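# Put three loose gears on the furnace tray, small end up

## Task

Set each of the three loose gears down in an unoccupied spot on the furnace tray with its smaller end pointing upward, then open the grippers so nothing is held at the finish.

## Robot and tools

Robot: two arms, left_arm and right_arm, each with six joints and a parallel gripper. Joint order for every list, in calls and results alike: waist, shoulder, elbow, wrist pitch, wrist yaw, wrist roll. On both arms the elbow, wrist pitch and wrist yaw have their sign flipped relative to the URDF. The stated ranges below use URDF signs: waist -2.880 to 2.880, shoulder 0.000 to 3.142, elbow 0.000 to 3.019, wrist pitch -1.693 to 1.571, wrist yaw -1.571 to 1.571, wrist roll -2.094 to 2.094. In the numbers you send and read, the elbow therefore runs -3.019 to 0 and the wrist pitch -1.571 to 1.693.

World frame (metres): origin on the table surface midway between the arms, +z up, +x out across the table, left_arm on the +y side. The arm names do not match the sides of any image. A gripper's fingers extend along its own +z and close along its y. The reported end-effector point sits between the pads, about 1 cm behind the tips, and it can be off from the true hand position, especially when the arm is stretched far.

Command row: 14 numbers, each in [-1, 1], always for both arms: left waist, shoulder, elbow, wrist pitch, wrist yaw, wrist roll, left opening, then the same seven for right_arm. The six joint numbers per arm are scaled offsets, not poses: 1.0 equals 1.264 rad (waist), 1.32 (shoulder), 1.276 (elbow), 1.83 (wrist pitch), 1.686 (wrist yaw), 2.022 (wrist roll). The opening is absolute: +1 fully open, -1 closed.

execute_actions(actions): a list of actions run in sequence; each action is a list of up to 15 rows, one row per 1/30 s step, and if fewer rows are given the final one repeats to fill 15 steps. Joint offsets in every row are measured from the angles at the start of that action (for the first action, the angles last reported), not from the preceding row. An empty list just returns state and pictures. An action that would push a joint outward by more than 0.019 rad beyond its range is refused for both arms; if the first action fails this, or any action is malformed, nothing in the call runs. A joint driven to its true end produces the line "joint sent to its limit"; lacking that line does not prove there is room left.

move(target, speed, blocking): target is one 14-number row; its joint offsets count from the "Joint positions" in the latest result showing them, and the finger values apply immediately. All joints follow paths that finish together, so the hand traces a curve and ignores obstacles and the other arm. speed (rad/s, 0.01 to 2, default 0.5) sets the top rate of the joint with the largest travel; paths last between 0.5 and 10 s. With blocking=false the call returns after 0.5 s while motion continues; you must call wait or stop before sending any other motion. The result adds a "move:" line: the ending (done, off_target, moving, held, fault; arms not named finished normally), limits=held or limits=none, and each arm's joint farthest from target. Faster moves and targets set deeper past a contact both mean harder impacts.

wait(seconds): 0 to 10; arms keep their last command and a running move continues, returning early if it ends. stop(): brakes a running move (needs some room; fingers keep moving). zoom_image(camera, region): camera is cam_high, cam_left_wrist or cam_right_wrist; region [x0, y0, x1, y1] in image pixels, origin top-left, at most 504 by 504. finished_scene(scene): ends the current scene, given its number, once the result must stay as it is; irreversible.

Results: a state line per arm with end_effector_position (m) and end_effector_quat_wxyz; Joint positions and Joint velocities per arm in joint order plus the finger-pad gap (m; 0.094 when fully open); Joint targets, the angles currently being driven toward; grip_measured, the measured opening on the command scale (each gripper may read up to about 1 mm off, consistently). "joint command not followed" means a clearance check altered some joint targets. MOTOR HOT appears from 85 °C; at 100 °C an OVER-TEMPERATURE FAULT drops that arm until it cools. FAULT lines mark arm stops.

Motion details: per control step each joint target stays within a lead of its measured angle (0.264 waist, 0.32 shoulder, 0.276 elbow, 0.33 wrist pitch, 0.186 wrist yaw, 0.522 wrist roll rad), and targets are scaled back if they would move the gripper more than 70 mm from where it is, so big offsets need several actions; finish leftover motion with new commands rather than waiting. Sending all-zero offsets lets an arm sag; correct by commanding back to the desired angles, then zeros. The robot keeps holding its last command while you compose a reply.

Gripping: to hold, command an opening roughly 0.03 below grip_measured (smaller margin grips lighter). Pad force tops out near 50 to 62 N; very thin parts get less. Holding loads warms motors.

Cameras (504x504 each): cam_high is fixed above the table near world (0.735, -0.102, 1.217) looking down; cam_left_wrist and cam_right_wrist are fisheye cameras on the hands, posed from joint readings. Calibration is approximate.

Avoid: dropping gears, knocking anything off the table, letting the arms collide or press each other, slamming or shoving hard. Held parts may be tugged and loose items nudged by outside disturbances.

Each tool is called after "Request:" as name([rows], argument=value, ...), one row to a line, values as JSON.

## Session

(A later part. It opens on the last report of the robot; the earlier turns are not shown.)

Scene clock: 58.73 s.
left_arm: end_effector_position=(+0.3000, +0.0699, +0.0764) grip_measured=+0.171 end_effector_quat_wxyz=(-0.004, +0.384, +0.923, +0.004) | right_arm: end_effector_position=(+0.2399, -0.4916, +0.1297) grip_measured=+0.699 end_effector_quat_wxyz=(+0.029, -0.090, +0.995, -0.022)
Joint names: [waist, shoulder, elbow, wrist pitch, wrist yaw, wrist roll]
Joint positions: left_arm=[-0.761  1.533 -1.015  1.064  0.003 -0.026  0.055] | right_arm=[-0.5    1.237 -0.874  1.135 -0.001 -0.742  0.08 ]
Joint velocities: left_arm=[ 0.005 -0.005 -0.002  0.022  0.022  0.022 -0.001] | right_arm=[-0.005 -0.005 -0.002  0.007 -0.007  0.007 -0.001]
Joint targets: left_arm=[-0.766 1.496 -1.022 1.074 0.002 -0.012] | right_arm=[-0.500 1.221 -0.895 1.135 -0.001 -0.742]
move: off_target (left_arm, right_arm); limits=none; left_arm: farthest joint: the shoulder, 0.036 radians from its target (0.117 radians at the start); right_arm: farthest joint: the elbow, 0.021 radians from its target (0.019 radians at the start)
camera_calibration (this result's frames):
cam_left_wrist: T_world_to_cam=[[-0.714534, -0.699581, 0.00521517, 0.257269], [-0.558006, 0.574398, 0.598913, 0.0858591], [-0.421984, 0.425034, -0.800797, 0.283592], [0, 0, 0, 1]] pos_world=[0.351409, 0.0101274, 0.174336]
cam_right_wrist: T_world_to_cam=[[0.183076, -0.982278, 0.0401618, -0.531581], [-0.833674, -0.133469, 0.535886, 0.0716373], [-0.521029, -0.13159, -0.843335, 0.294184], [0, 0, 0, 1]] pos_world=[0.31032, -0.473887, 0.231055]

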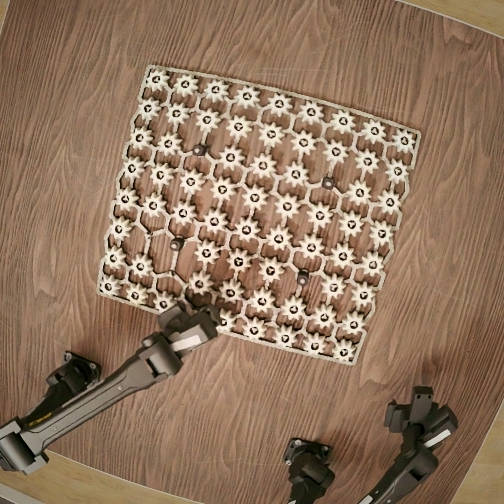

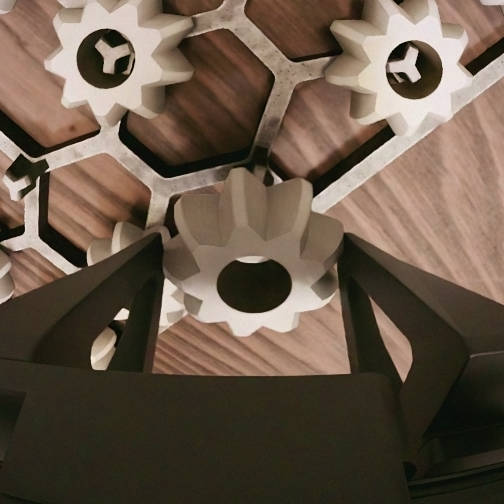

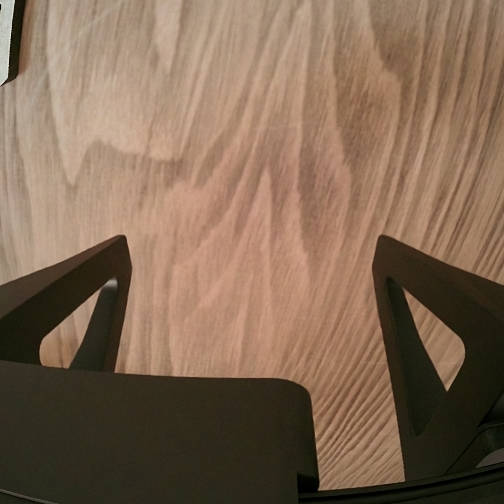

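Request:
move(target=[0,0.034,0.020,-0.051,0,0,0.11,0,-0.015,-0.02,0,0,0,0.7], speed=0.15)

Scene clock: 61.10 s.
left_arm: end_effector_position=(+0.3016, +0.0682, +0.0513) grip_measured=+0.171 end_effector_quat_wxyz=(+0.000, +0.384, +0.923, +0.002) | right_arm: end_effector_position=(+0.2399, -0.4916, +0.1297) grip_measured=+0.699 end_effector_quat_wxyz=(+0.029, -0.090, +0.995, -0.022)
Joint names: [waist, shoulder, elbow, wrist pitch, wrist yaw, wrist roll]
Joint positions: left_arm=[-0.761  1.57  -0.981  0.983  0.003 -0.026  0.055] | right_arm=[-0.5    1.237 -0.874  1.135 -0.001 -0.742  0.08 ]
Joint velocities: left_arm=[-0.015 -0.005  0.012  0.002 -0.081  0.066 -0.   ] | right_arm=[-0.015  0.005  0.002  0.002  0.037 -0.037 -0.001]
Joint targets: left_arm=[-0.761 1.578 -0.989 0.970 0.003 -0.026] | right_arm=[-0.500 1.217 -0.899 1.135 -0.001 -0.742]
move: off_target (right_arm); limits=none; left_arm: farthest joint: the wrist pitch, 0.012 radians from its target (0.093 radians at the start); right_arm: farthest joint: the elbow, 0.026 radians from its target (0.026 radians at the start)
camera_calibration (this result's frames):
cam_left_wrist: T_world_to_cam=[[-0.715104, -0.698997, 0.00539204, 0.257482], [-0.561615, 0.579115, 0.590944, 0.103983], [-0.416191, 0.419558, -0.806695, 0.263743], [0, 0, 0, 1]] pos_world=[0.352292, 0.00910587, 0.149924]
cam_right_wrist: T_world_to_cam=[[0.183076, -0.982278, 0.0401618, -0.531581], [-0.833674, -0.133469, 0.535886, 0.0716373], [-0.521029, -0.13159, -0.843335, 0.294184], [0, 0, 0, 1]] pos_world=[0.31032, -0.473887, 0.231055]

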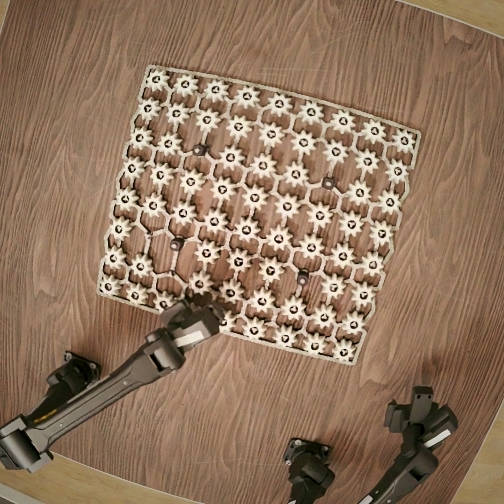

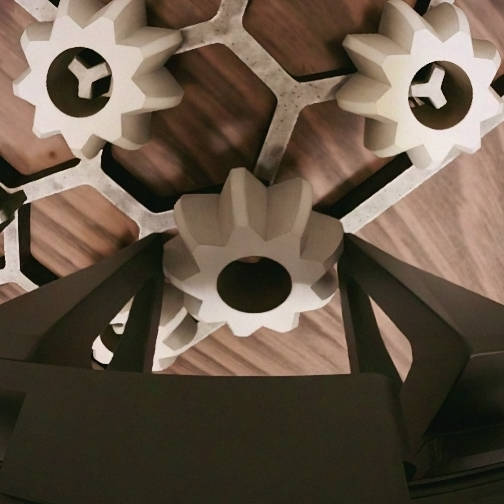

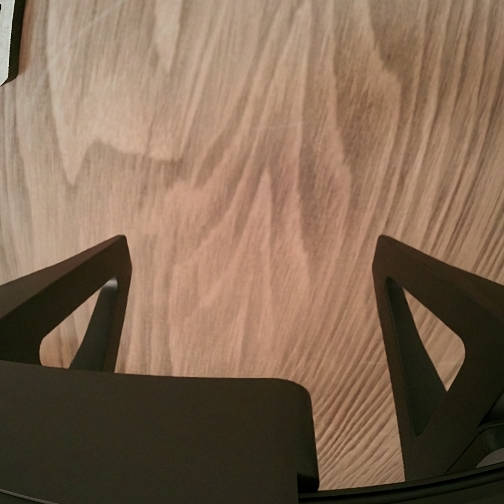

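Request:
execute_actions([
  [[0,0.007,-0.006,-0.007,0,0,0.11,0,-0.015,-0.025,0,0,0,0.7],[0,0.008,-0.005,-0.0085,0,0,0.11,0,-0.015,-0.025,0,0,0,0.7],[0,0.010,-0.004,-0.010,0,0,0.11,0,-0.015,-0.025,0,0,0,0.7],[0,0.011,-0.003,-0.0115,0,0,0.11,0,-0.015,-0.025,0,0,0,0.7],[0,0.013,-0.002,-0.013,0,0,0.11,0,-0.015,-0.025,0,0,0,0.7],[0,0.014,-0.001,-0.0145,0,0,0.11,0,-0.015,-0.025,0,0,0,0.7],[0,0.016,0.000,-0.016,0,0,0.11,0,-0.015,-0.025,0,0,0,0.7],[0,0.017,0.001,-0.0175,0,0,0.11,0,-0.015,-0.025,0,0,0,0.7],[0,0.019,0.002,-0.019,0,0,0.11,0,-0.015,-0.025,0,0,0,0.7],[0,0.020,0.003,-0.0205,0,0,0.11,0,-0.015,-0.025,0,0,0,0.7],[0,0.022,0.004,-0.022,0,0,0.11,0,-0.015,-0.025,0,0,0,0.7],[0,0.023,0.005,-0.0235,0,0,0.11,0,-0.015,-0.025,0,0,0,0.7],[0,0.024,0.006,-0.025,0,0,0.11,0,-0.015,-0.025,0,0,0,0.7],[0,0.025,0.007,-0.0265,0,0,0.11,0,-0.015,-0.025,0,0,0,0.7],[0,0.0255,0.007,-0.0277,0,0,0.11,0,-0.015,-0.025,0,0,0,0.7]],
])

Scene clock: 63.27 s.
left_arm: end_effector_position=(+0.3015, +0.0682, +0.0389) grip_measured=+0.171 end_effector_quat_wxyz=(-0.000, +0.384, +0.923, +0.002) | right_arm: end_effector_position=(+0.2399, -0.4916, +0.1297) grip_measured=+0.699 end_effector_quat_wxyz=(+0.029, -0.090, +0.995, -0.022)
Joint names: [waist, shoulder, elbow, wrist pitch, wrist yaw, wrist roll]
Joint positions: left_arm=[-0.761  1.591 -0.967  0.949  0.003 -0.026  0.055] | right_arm=[-0.5    1.237 -0.874  1.135 -0.001 -0.742  0.08 ]
Joint velocities: left_arm=[-0.015  0.073  0.037 -0.071  0.007 -0.037  0.001] | right_arm=[ 0.015  0.015  0.002  0.002 -0.037 -0.022 -0.001]
Joint targets: left_arm=[-0.761 1.603 -0.972 0.933 0.003 -0.026] | right_arm=[-0.500 1.217 -0.906 1.135 -0.001 -0.742]
camera_calibration (this result's frames):
cam_left_wrist: T_world_to_cam=[[-0.7151, -0.699002, 0.00537262, 0.25755], [-0.561151, 0.578623, 0.591866, 0.111111], [-0.416824, 0.420229, -0.806018, 0.253854], [0, 0, 0, 1]] pos_world=[0.352336, 0.0090596, 0.137464]
cam_right_wrist: T_world_to_cam=[[0.183076, -0.982278, 0.0401618, -0.531581], [-0.833674, -0.133469, 0.535886, 0.0716373], [-0.521029, -0.13159, -0.843335, 0.294184], [0, 0, 0, 1]] pos_world=[0.31032, -0.473887, 0.231055]

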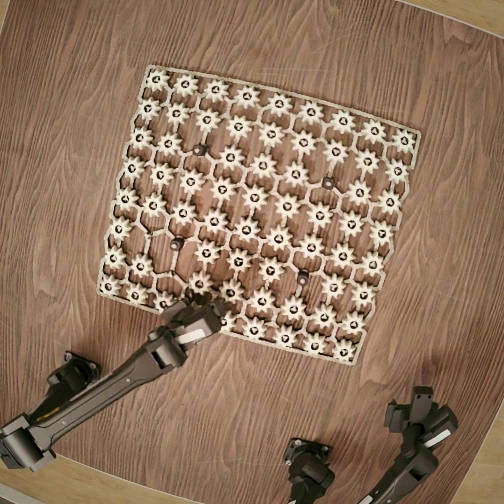

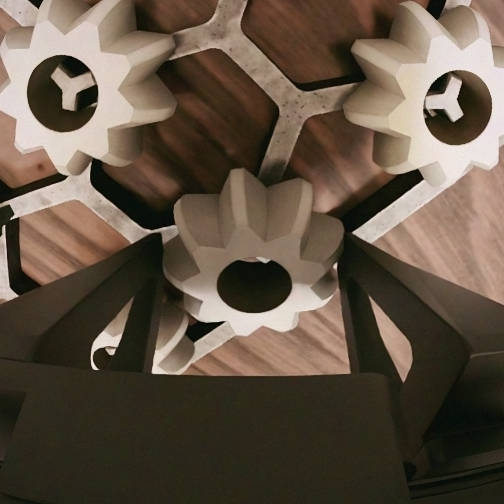

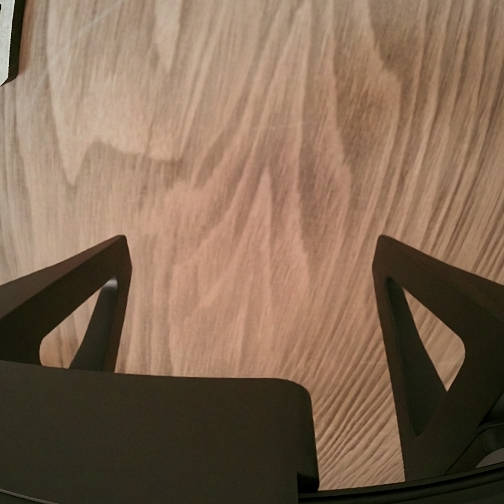

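Request:
execute_actions([
  [[0,0.010,-0.003,-0.010,0,0,0.11,0,-0.015,-0.025,0,0,0,0.7],[0,0.011,-0.002,-0.011,0,0,0.11,0,-0.015,-0.025,0,0,0,0.7],[0,0.012,-0.001,-0.012,0,0,0.11,0,-0.015,-0.025,0,0,0,0.7],[0,0.013,0.000,-0.0135,0,0,0.11,0,-0.015,-0.025,0,0,0,0.7],[0,0.014,0.001,-0.015,0,0,0.11,0,-0.015,-0.025,0,0,0,0.7],[0,0.015,0.002,-0.016,0,0,0.11,0,-0.015,-0.025,0,0,0,0.7],[0,0.016,0.002,-0.017,0,0,0.11,0,-0.015,-0.025,0,0,0,0.7],[0,0.017,0.003,-0.018,0,0,0.11,0,-0.015,-0.025,0,0,0,0.7],[0,0.018,0.004,-0.0195,0,0,0.11,0,-0.015,-0.025,0,0,0,0.7],[0,0.019,0.005,-0.021,0,0,0.11,0,-0.015,-0.025,0,0,0,0.7],[0,0.020,0.005,-0.022,0,0,0.11,0,-0.015,-0.025,0,0,0,0.7],[0,0.021,0.006,-0.023,0,0,0.11,0,-0.015,-0.025,0,0,0,0.7],[0,0.022,0.0065,-0.024,0,0,0.11,0,-0.015,-0.025,0,0,0,0.7],[0,0.022,0.0065,-0.025,0,0,0.11,0,-0.015,-0.025,0,0,0,0.7],[0,0.022,0.0065,-0.0257,0,0,0.11,0,-0.015,-0.025,0,0,0,0.7]],
])

Scene clock: 64.60 s.
left_arm: end_effector_position=(+0.3023, +0.0674, +0.0303) grip_measured=+0.171 end_effector_quat_wxyz=(+0.002, +0.384, +0.923, +0.000) | right_arm: end_effector_position=(+0.2399, -0.4916, +0.1297) grip_measured=+0.699 end_effector_quat_wxyz=(+0.029, -0.090, +0.995, -0.022)
Joint names: [waist, shoulder, elbow, wrist pitch, wrist yaw, wrist roll]
Joint positions: left_arm=[-0.761  1.604 -0.956  0.919  0.003 -0.026  0.055] | right_arm=[-0.5    1.237 -0.874  1.135 -0.001 -0.742  0.08 ]
Joint velocities: left_arm=[-0.005 -0.005 -0.002 -0.002 -0.007 -0.066 -0.   ] | right_arm=[-0.015 -0.005  0.007  0.007 -0.022 -0.037 -0.001]
Joint targets: left_arm=[-0.761 1.620 -0.959 0.902 0.003 -0.026] | right_arm=[-0.500 1.217 -0.906 1.135 -0.001 -0.742]
camera_calibration (this result's frames):
cam_left_wrist: T_world_to_cam=[[-0.715122, -0.698978, 0.0054761, 0.257578], [-0.563621, 0.581238, 0.586936, 0.117823], [-0.413438, 0.416645, -0.809615, 0.246942], [0, 0, 0, 1]] pos_world=[0.352703, 0.00867163, 0.129362]
cam_right_wrist: T_world_to_cam=[[0.183076, -0.982278, 0.0401618, -0.531581], [-0.833674, -0.133469, 0.535886, 0.0716373], [-0.521029, -0.13159, -0.843335, 0.294184], [0, 0, 0, 1]] pos_world=[0.31032, -0.473887, 0.231055]

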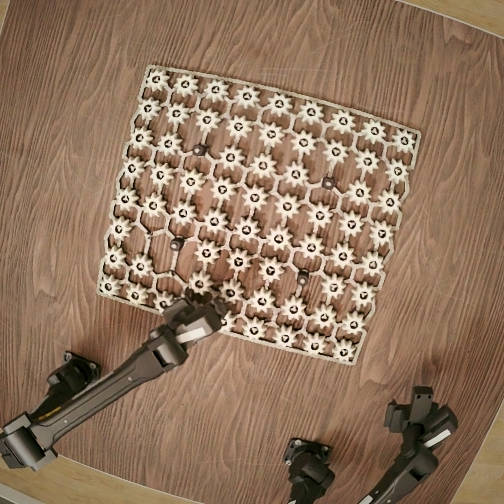

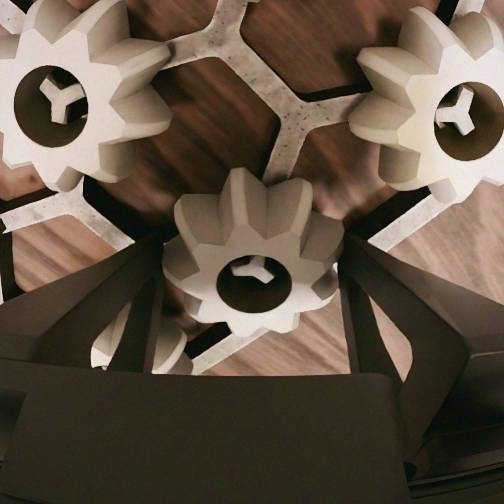

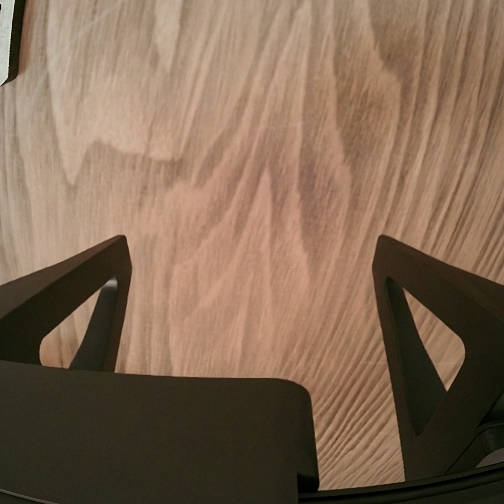

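Request:
execute_actions(actions=[])

Scene clock: 65.23 s.
left_arm: end_effector_position=(+0.3023, +0.0674, +0.0303) grip_measured=+0.171 end_effector_quat_wxyz=(+0.002, +0.384, +0.923, +0.000) | right_arm: end_effector_position=(+0.2399, -0.4916, +0.1297) grip_measured=+0.699 end_effector_quat_wxyz=(+0.029, -0.090, +0.995, -0.022)
Joint names: [waist, shoulder, elbow, wrist pitch, wrist yaw, wrist roll]
Joint positions: left_arm=[-0.761  1.604 -0.956  0.919  0.003 -0.026  0.055] | right_arm=[-0.5    1.237 -0.874  1.135 -0.001 -0.742  0.08 ]
Joint velocities: left_arm=[-0.015 -0.005 -0.012  0.007 -0.022 -0.022 -0.001] | right_arm=[-0.015  0.015 -0.002 -0.002 -0.081  0.007  0.   ]
Joint targets: left_arm=[-0.761 1.620 -0.959 0.902 0.003 -0.026] | right_arm=[-0.500 1.217 -0.906 1.135 -0.001 -0.742]
camera_calibration (this result's frames):
cam_left_wrist: T_world_to_cam=[[-0.715122, -0.698978, 0.0054761, 0.257578], [-0.563621, 0.581238, 0.586936, 0.117823], [-0.413438, 0.416645, -0.809615, 0.246942], [0, 0, 0, 1]] pos_world=[0.352703, 0.00867163, 0.129362]
cam_right_wrist: T_world_to_cam=[[0.183076, -0.982278, 0.0401618, -0.531581], [-0.833674, -0.133469, 0.535886, 0.0716373], [-0.521029, -0.13159, -0.843335, 0.294184], [0, 0, 0, 1]] pos_world=[0.31032, -0.473887, 0.231055]

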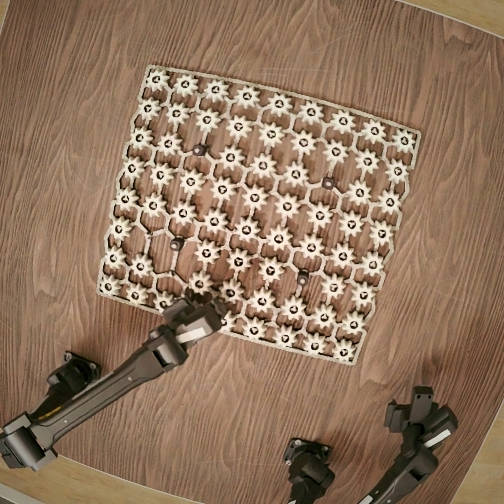

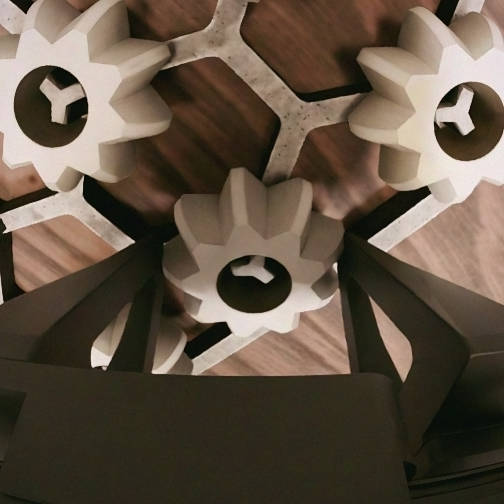

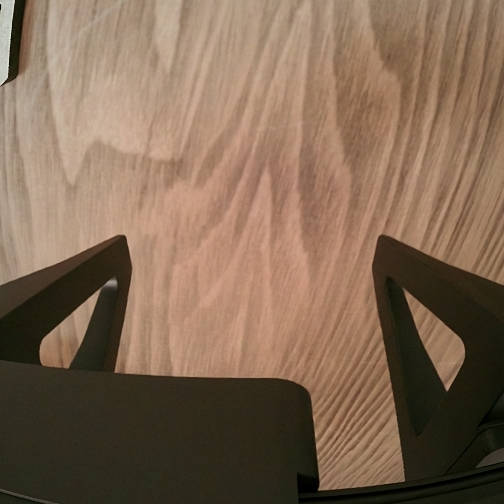

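Request:
execute_actions([
  [[0,0.010,-0.002,-0.008,0,0,0.13,0,-0.015,-0.025,0,0,0,0.7],[0,0.009,-0.002,-0.008,0,0,0.15,0,-0.015,-0.025,0,0,0,0.7],[0,0.008,-0.002,-0.007,0,0,0.17,0,-0.015,-0.025,0,0,0,0.7],[0,0.007,-0.002,-0.007,0,0,0.19,0,-0.015,-0.025,0,0,0,0.7],[0,0.006,-0.002,-0.006,0,0,0.21,0,-0.015,-0.025,0,0,0,0.7],[0,0.005,-0.002,-0.006,0,0,0.24,0,-0.015,-0.025,0,0,0,0.7],[0,0.004,-0.002,-0.006,0,0,0.27,0,-0.015,-0.025,0,0,0,0.7],[0,0.004,-0.002,-0.006,0,0,0.30,0,-0.015,-0.025,0,0,0,0.7],[0,0.004,-0.002,-0.006,0,0,0.33,0,-0.015,-0.025,0,0,0,0.7],[0,0.004,-0.002,-0.006,0,0,0.36,0,-0.015,-0.025,0,0,0,0.7],[0,0.004,-0.002,-0.006,0,0,0.38,0,-0.015,-0.025,0,0,0,0.7]],
])

Scene clock: 66.17 s.
left_arm: end_effector_position=(+0.3023, +0.0674, +0.0303) grip_measured=+0.378 end_effector_quat_wxyz=(+0.002, +0.384, +0.923, +0.000) | right_arm: end_effector_position=(+0.2399, -0.4916, +0.1297) grip_measured=+0.699 end_effector_quat_wxyz=(+0.029, -0.090, +0.995, -0.022)
Joint names: [waist, shoulder, elbow, wrist pitch, wrist yaw, wrist roll]
Joint positions: left_arm=[-0.761  1.604 -0.956  0.919  0.003 -0.026  0.065] | right_arm=[-0.5    1.237 -0.874  1.135 -0.001 -0.742  0.08 ]
Joint velocities: left_arm=[-0.024 -0.015 -0.012  0.002  0.007 -0.081 -0.001] | right_arm=[-0.005 -0.015  0.002  0.007 -0.022 -0.051  0.   ]
Joint targets: left_arm=[-0.761 1.610 -0.959 0.908 0.003 -0.026] | right_arm=[-0.500 1.217 -0.906 1.135 -0.001 -0.742]
camera_calibration (this result's frames):
cam_left_wrist: T_world_to_cam=[[-0.715122, -0.698978, 0.0054761, 0.257578], [-0.563621, 0.581238, 0.586936, 0.117823], [-0.413438, 0.416645, -0.809615, 0.246942], [0, 0, 0, 1]] pos_world=[0.352703, 0.00867163, 0.129362]
cam_right_wrist: T_world_to_cam=[[0.183076, -0.982278, 0.0401618, -0.531581], [-0.833674, -0.133469, 0.535886, 0.0716373], [-0.521029, -0.13159, -0.843335, 0.294184], [0, 0, 0, 1]] pos_world=[0.31032, -0.473887, 0.231055]

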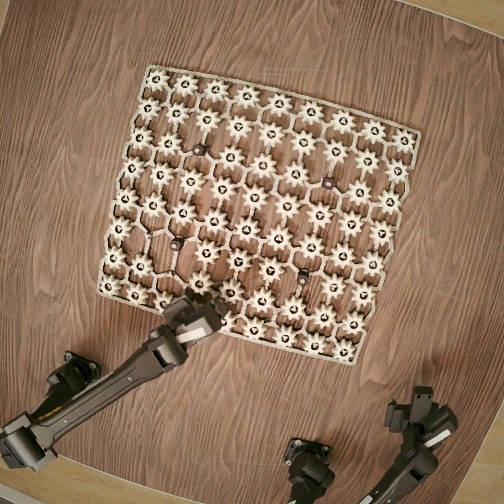

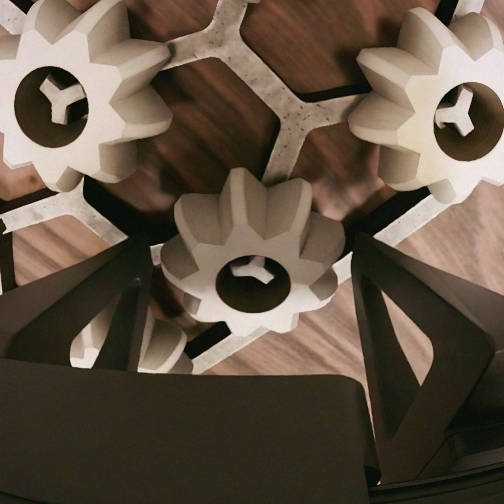

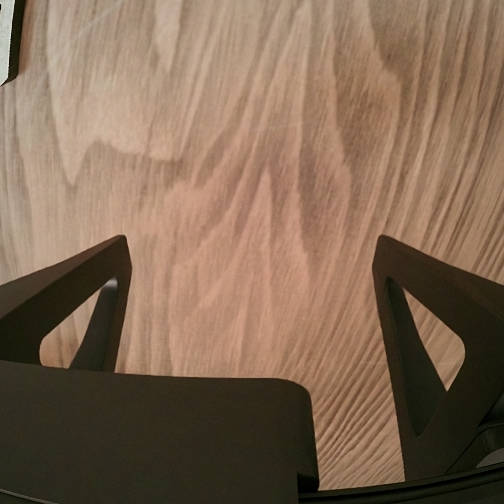

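Request:
execute_actions([
  [[0,-0.012,-0.018,0,0,0,0.38,0,-0.015,-0.025,0,0,0,0.7],[0,-0.020,-0.030,0,0,0,0.38,0,-0.015,-0.025,0,0,0,0.7],[0,-0.027,-0.038,0.003,0,0,0.38,0,-0.015,-0.025,0,0,0,0.7],[0,-0.033,-0.043,0.008,0,0,0.38,0,-0.015,-0.025,0,0,0,0.7],[0,-0.038,-0.047,0.013,0,0,0.38,0,-0.015,-0.025,0,0,0,0.7],[0,-0.043,-0.051,0.018,0,0,0.38,0,-0.015,-0.025,0,0,0,0.7],[0,-0.048,-0.055,0.023,0,0,0.38,0,-0.015,-0.025,0,0,0,0.7],[0,-0.053,-0.059,0.029,0,0,0.38,0,-0.015,-0.025,0,0,0,0.7],[0,-0.058,-0.063,0.035,0,0,0.38,0,-0.015,-0.025,0,0,0,0.7],[0,-0.064,-0.067,0.041,0,0,0.38,0,-0.015,-0.025,0,0,0,0.7],[0,-0.070,-0.071,0.047,0,0,0.38,0,-0.015,-0.025,0,0,0,0.7],[0,-0.076,-0.075,0.053,0,0,0.38,0,-0.015,-0.025,0,0,0,0.7],[0,-0.082,-0.079,0.059,0,0,0.38,0,-0.015,-0.025,0,0,0,0.7],[0,-0.087,-0.083,0.065,0,0,0.38,0,-0.015,-0.025,0,0,0,0.7],[0,-0.090,-0.085,0.070,0,0,0.38,0,-0.015,-0.025,0,0,0,0.7]],
])

Scene clock: 68.37 s.
left_arm: end_effector_position=(+0.3069, +0.0625, +0.0788) grip_measured=+0.378 end_effector_quat_wxyz=(+0.019, +0.384, +0.923, -0.007) | right_arm: end_effector_position=(+0.2399, -0.4916, +0.1297) grip_measured=+0.699 end_effector_quat_wxyz=(+0.029, -0.090, +0.995, -0.022)
Joint names: [waist, shoulder, elbow, wrist pitch, wrist yaw, wrist roll]
Joint positions: left_arm=[-0.761  1.523 -1.01   1.016  0.003 -0.026  0.065] | right_arm=[-0.5    1.237 -0.874  1.135 -0.001 -0.742  0.08 ]
Joint velocities: left_arm=[-0.015 -0.288 -0.154  0.295  0.051 -0.022 -0.   ] | right_arm=[-0.005 -0.015 -0.002 -0.007  0.022 -0.037 -0.001]
Joint targets: left_arm=[-0.761 1.485 -1.065 1.047 0.003 -0.026] | right_arm=[-0.500 1.217 -0.906 1.135 -0.001 -0.742]
camera_calibration (this result's frames):
cam_left_wrist: T_world_to_cam=[[-0.715271, -0.69882, 0.00610526, 0.257185], [-0.578299, 0.596772, 0.556268, 0.10078], [-0.392375, 0.394352, -0.830981, 0.286736], [0, 0, 0, 1]] pos_world=[0.354746, 0.00650885, 0.180641]
cam_right_wrist: T_world_to_cam=[[0.183076, -0.982278, 0.0401618, -0.531581], [-0.833674, -0.133469, 0.535886, 0.0716373], [-0.521029, -0.13159, -0.843335, 0.294184], [0, 0, 0, 1]] pos_world=[0.31032, -0.473887, 0.231055]

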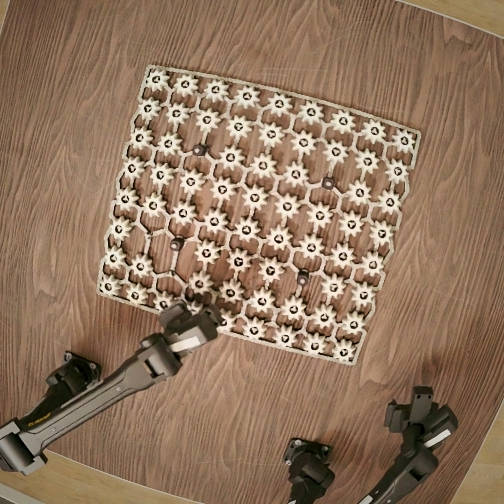

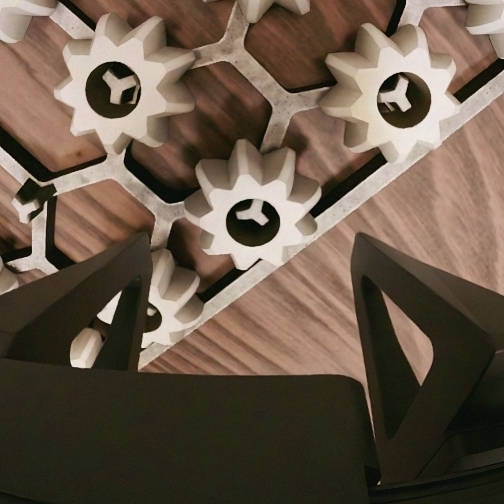

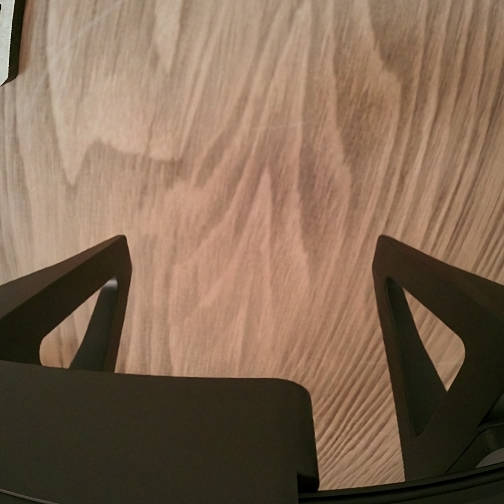

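Request:
move(target=[0,-0.23,0.09,0.07,0,0,0.6,0,-0.015,-0.025,0,0,0,0.7], speed=0.8)

Scene clock: 69.77 s.
left_arm: end_effector_position=(+0.2591, +0.1131, +0.1474) grip_measured=+0.598 end_effector_quat_wxyz=(+0.057, +0.383, +0.922, -0.024) | right_arm: end_effector_position=(+0.2395, -0.4914, +0.1293) grip_measured=+0.699 end_effector_quat_wxyz=(+0.028, -0.090, +0.995, -0.022)
Joint names: [waist, shoulder, elbow, wrist pitch, wrist yaw, wrist roll]
Joint positions: left_arm=[-0.761  1.208 -0.896  1.134  0.003 -0.026  0.075] | right_arm=[-0.5    1.237 -0.873  1.135 -0.001 -0.742  0.08 ]
Joint velocities: left_arm=[-0.005  0.005  0.002  0.017  0.007 -0.037  0.001] | right_arm=[-0.005  0.005  0.002  0.002  0.007 -0.139 -0.   ]
Joint targets: left_arm=[-0.761 1.220 -0.895 1.144 0.003 -0.026] | right_arm=[-0.500 1.217 -0.906 1.135 -0.001 -0.742]
move: off_target (right_arm); limits=none; left_arm: farthest joint: the shoulder, 0.011 radians from its target (0.277 radians at the start); right_arm: farthest joint: the elbow, 0.033 radians from its target (0.032 radians at the start)
camera_calibration (this result's frames):
cam_left_wrist: T_world_to_cam=[[-0.715657, -0.698412, 0.00746681, 0.257784], [-0.607933, 0.628136, 0.485656, 0.0192834], [-0.343878, 0.343024, -0.874118, 0.3046], [0, 0, 0, 1]] pos_world=[0.300954, 0.0634418, 0.254967]
cam_right_wrist: T_world_to_cam=[[0.183115, -0.982302, 0.0393858, -0.531189], [-0.833155, -0.133796, 0.536612, 0.0712113], [-0.521845, -0.131076, -0.84291, 0.294054], [0, 0, 0, 1]] pos_world=[0.310049, -0.473716, 0.230569]

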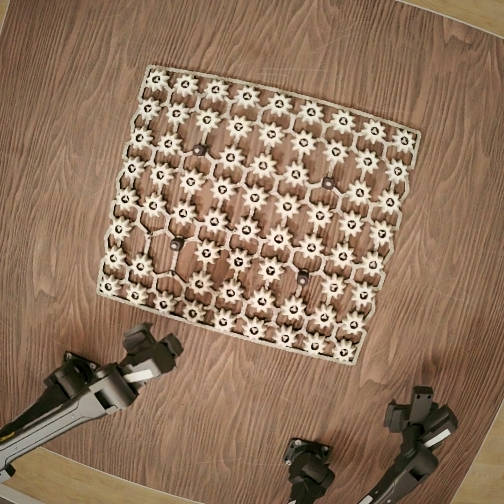

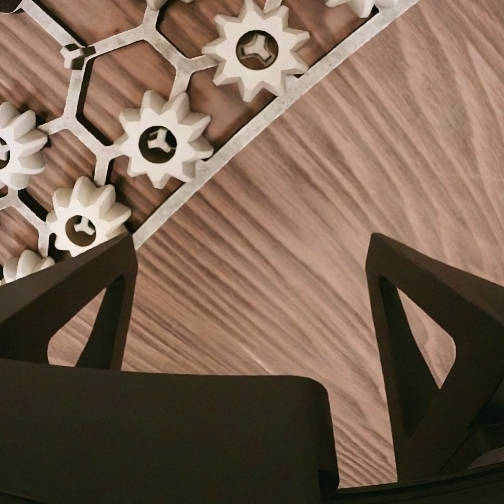

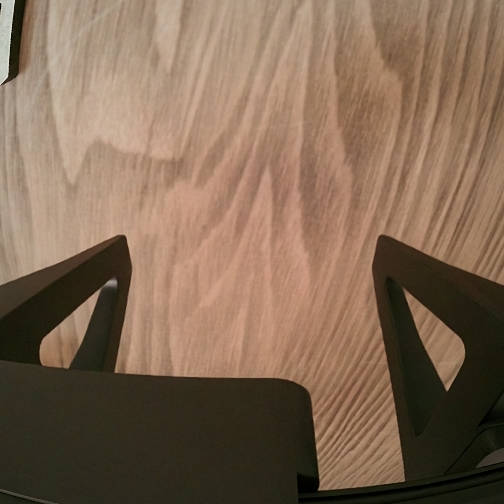

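Request:
zoom_image(camera="cam_high", region=[90,170,390,370])

Request:
zoom_image(camera="cam_left_wrist", region=[0,0,320,270])

Region (90, 170, 390, 370) of cam_high's 504x504 image, scaled by 1.680, with more detail than that image has.

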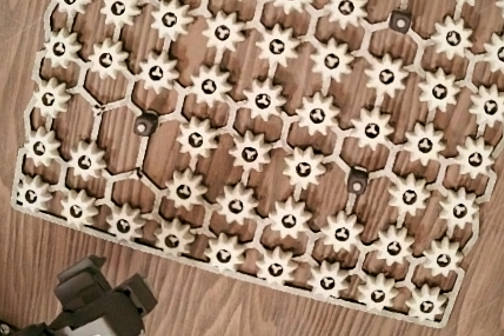

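Region (0, 0, 320, 270) of cam_left_wrist's 504x504 image, scaled by 1.575, with more detail than that image has; it fills the top 425 rows of this view, and the rest is white.

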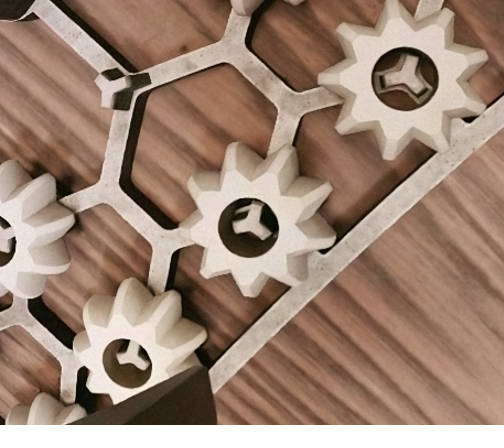

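Request:
finished_scene(scene=2)

The scene is finished: the task was done.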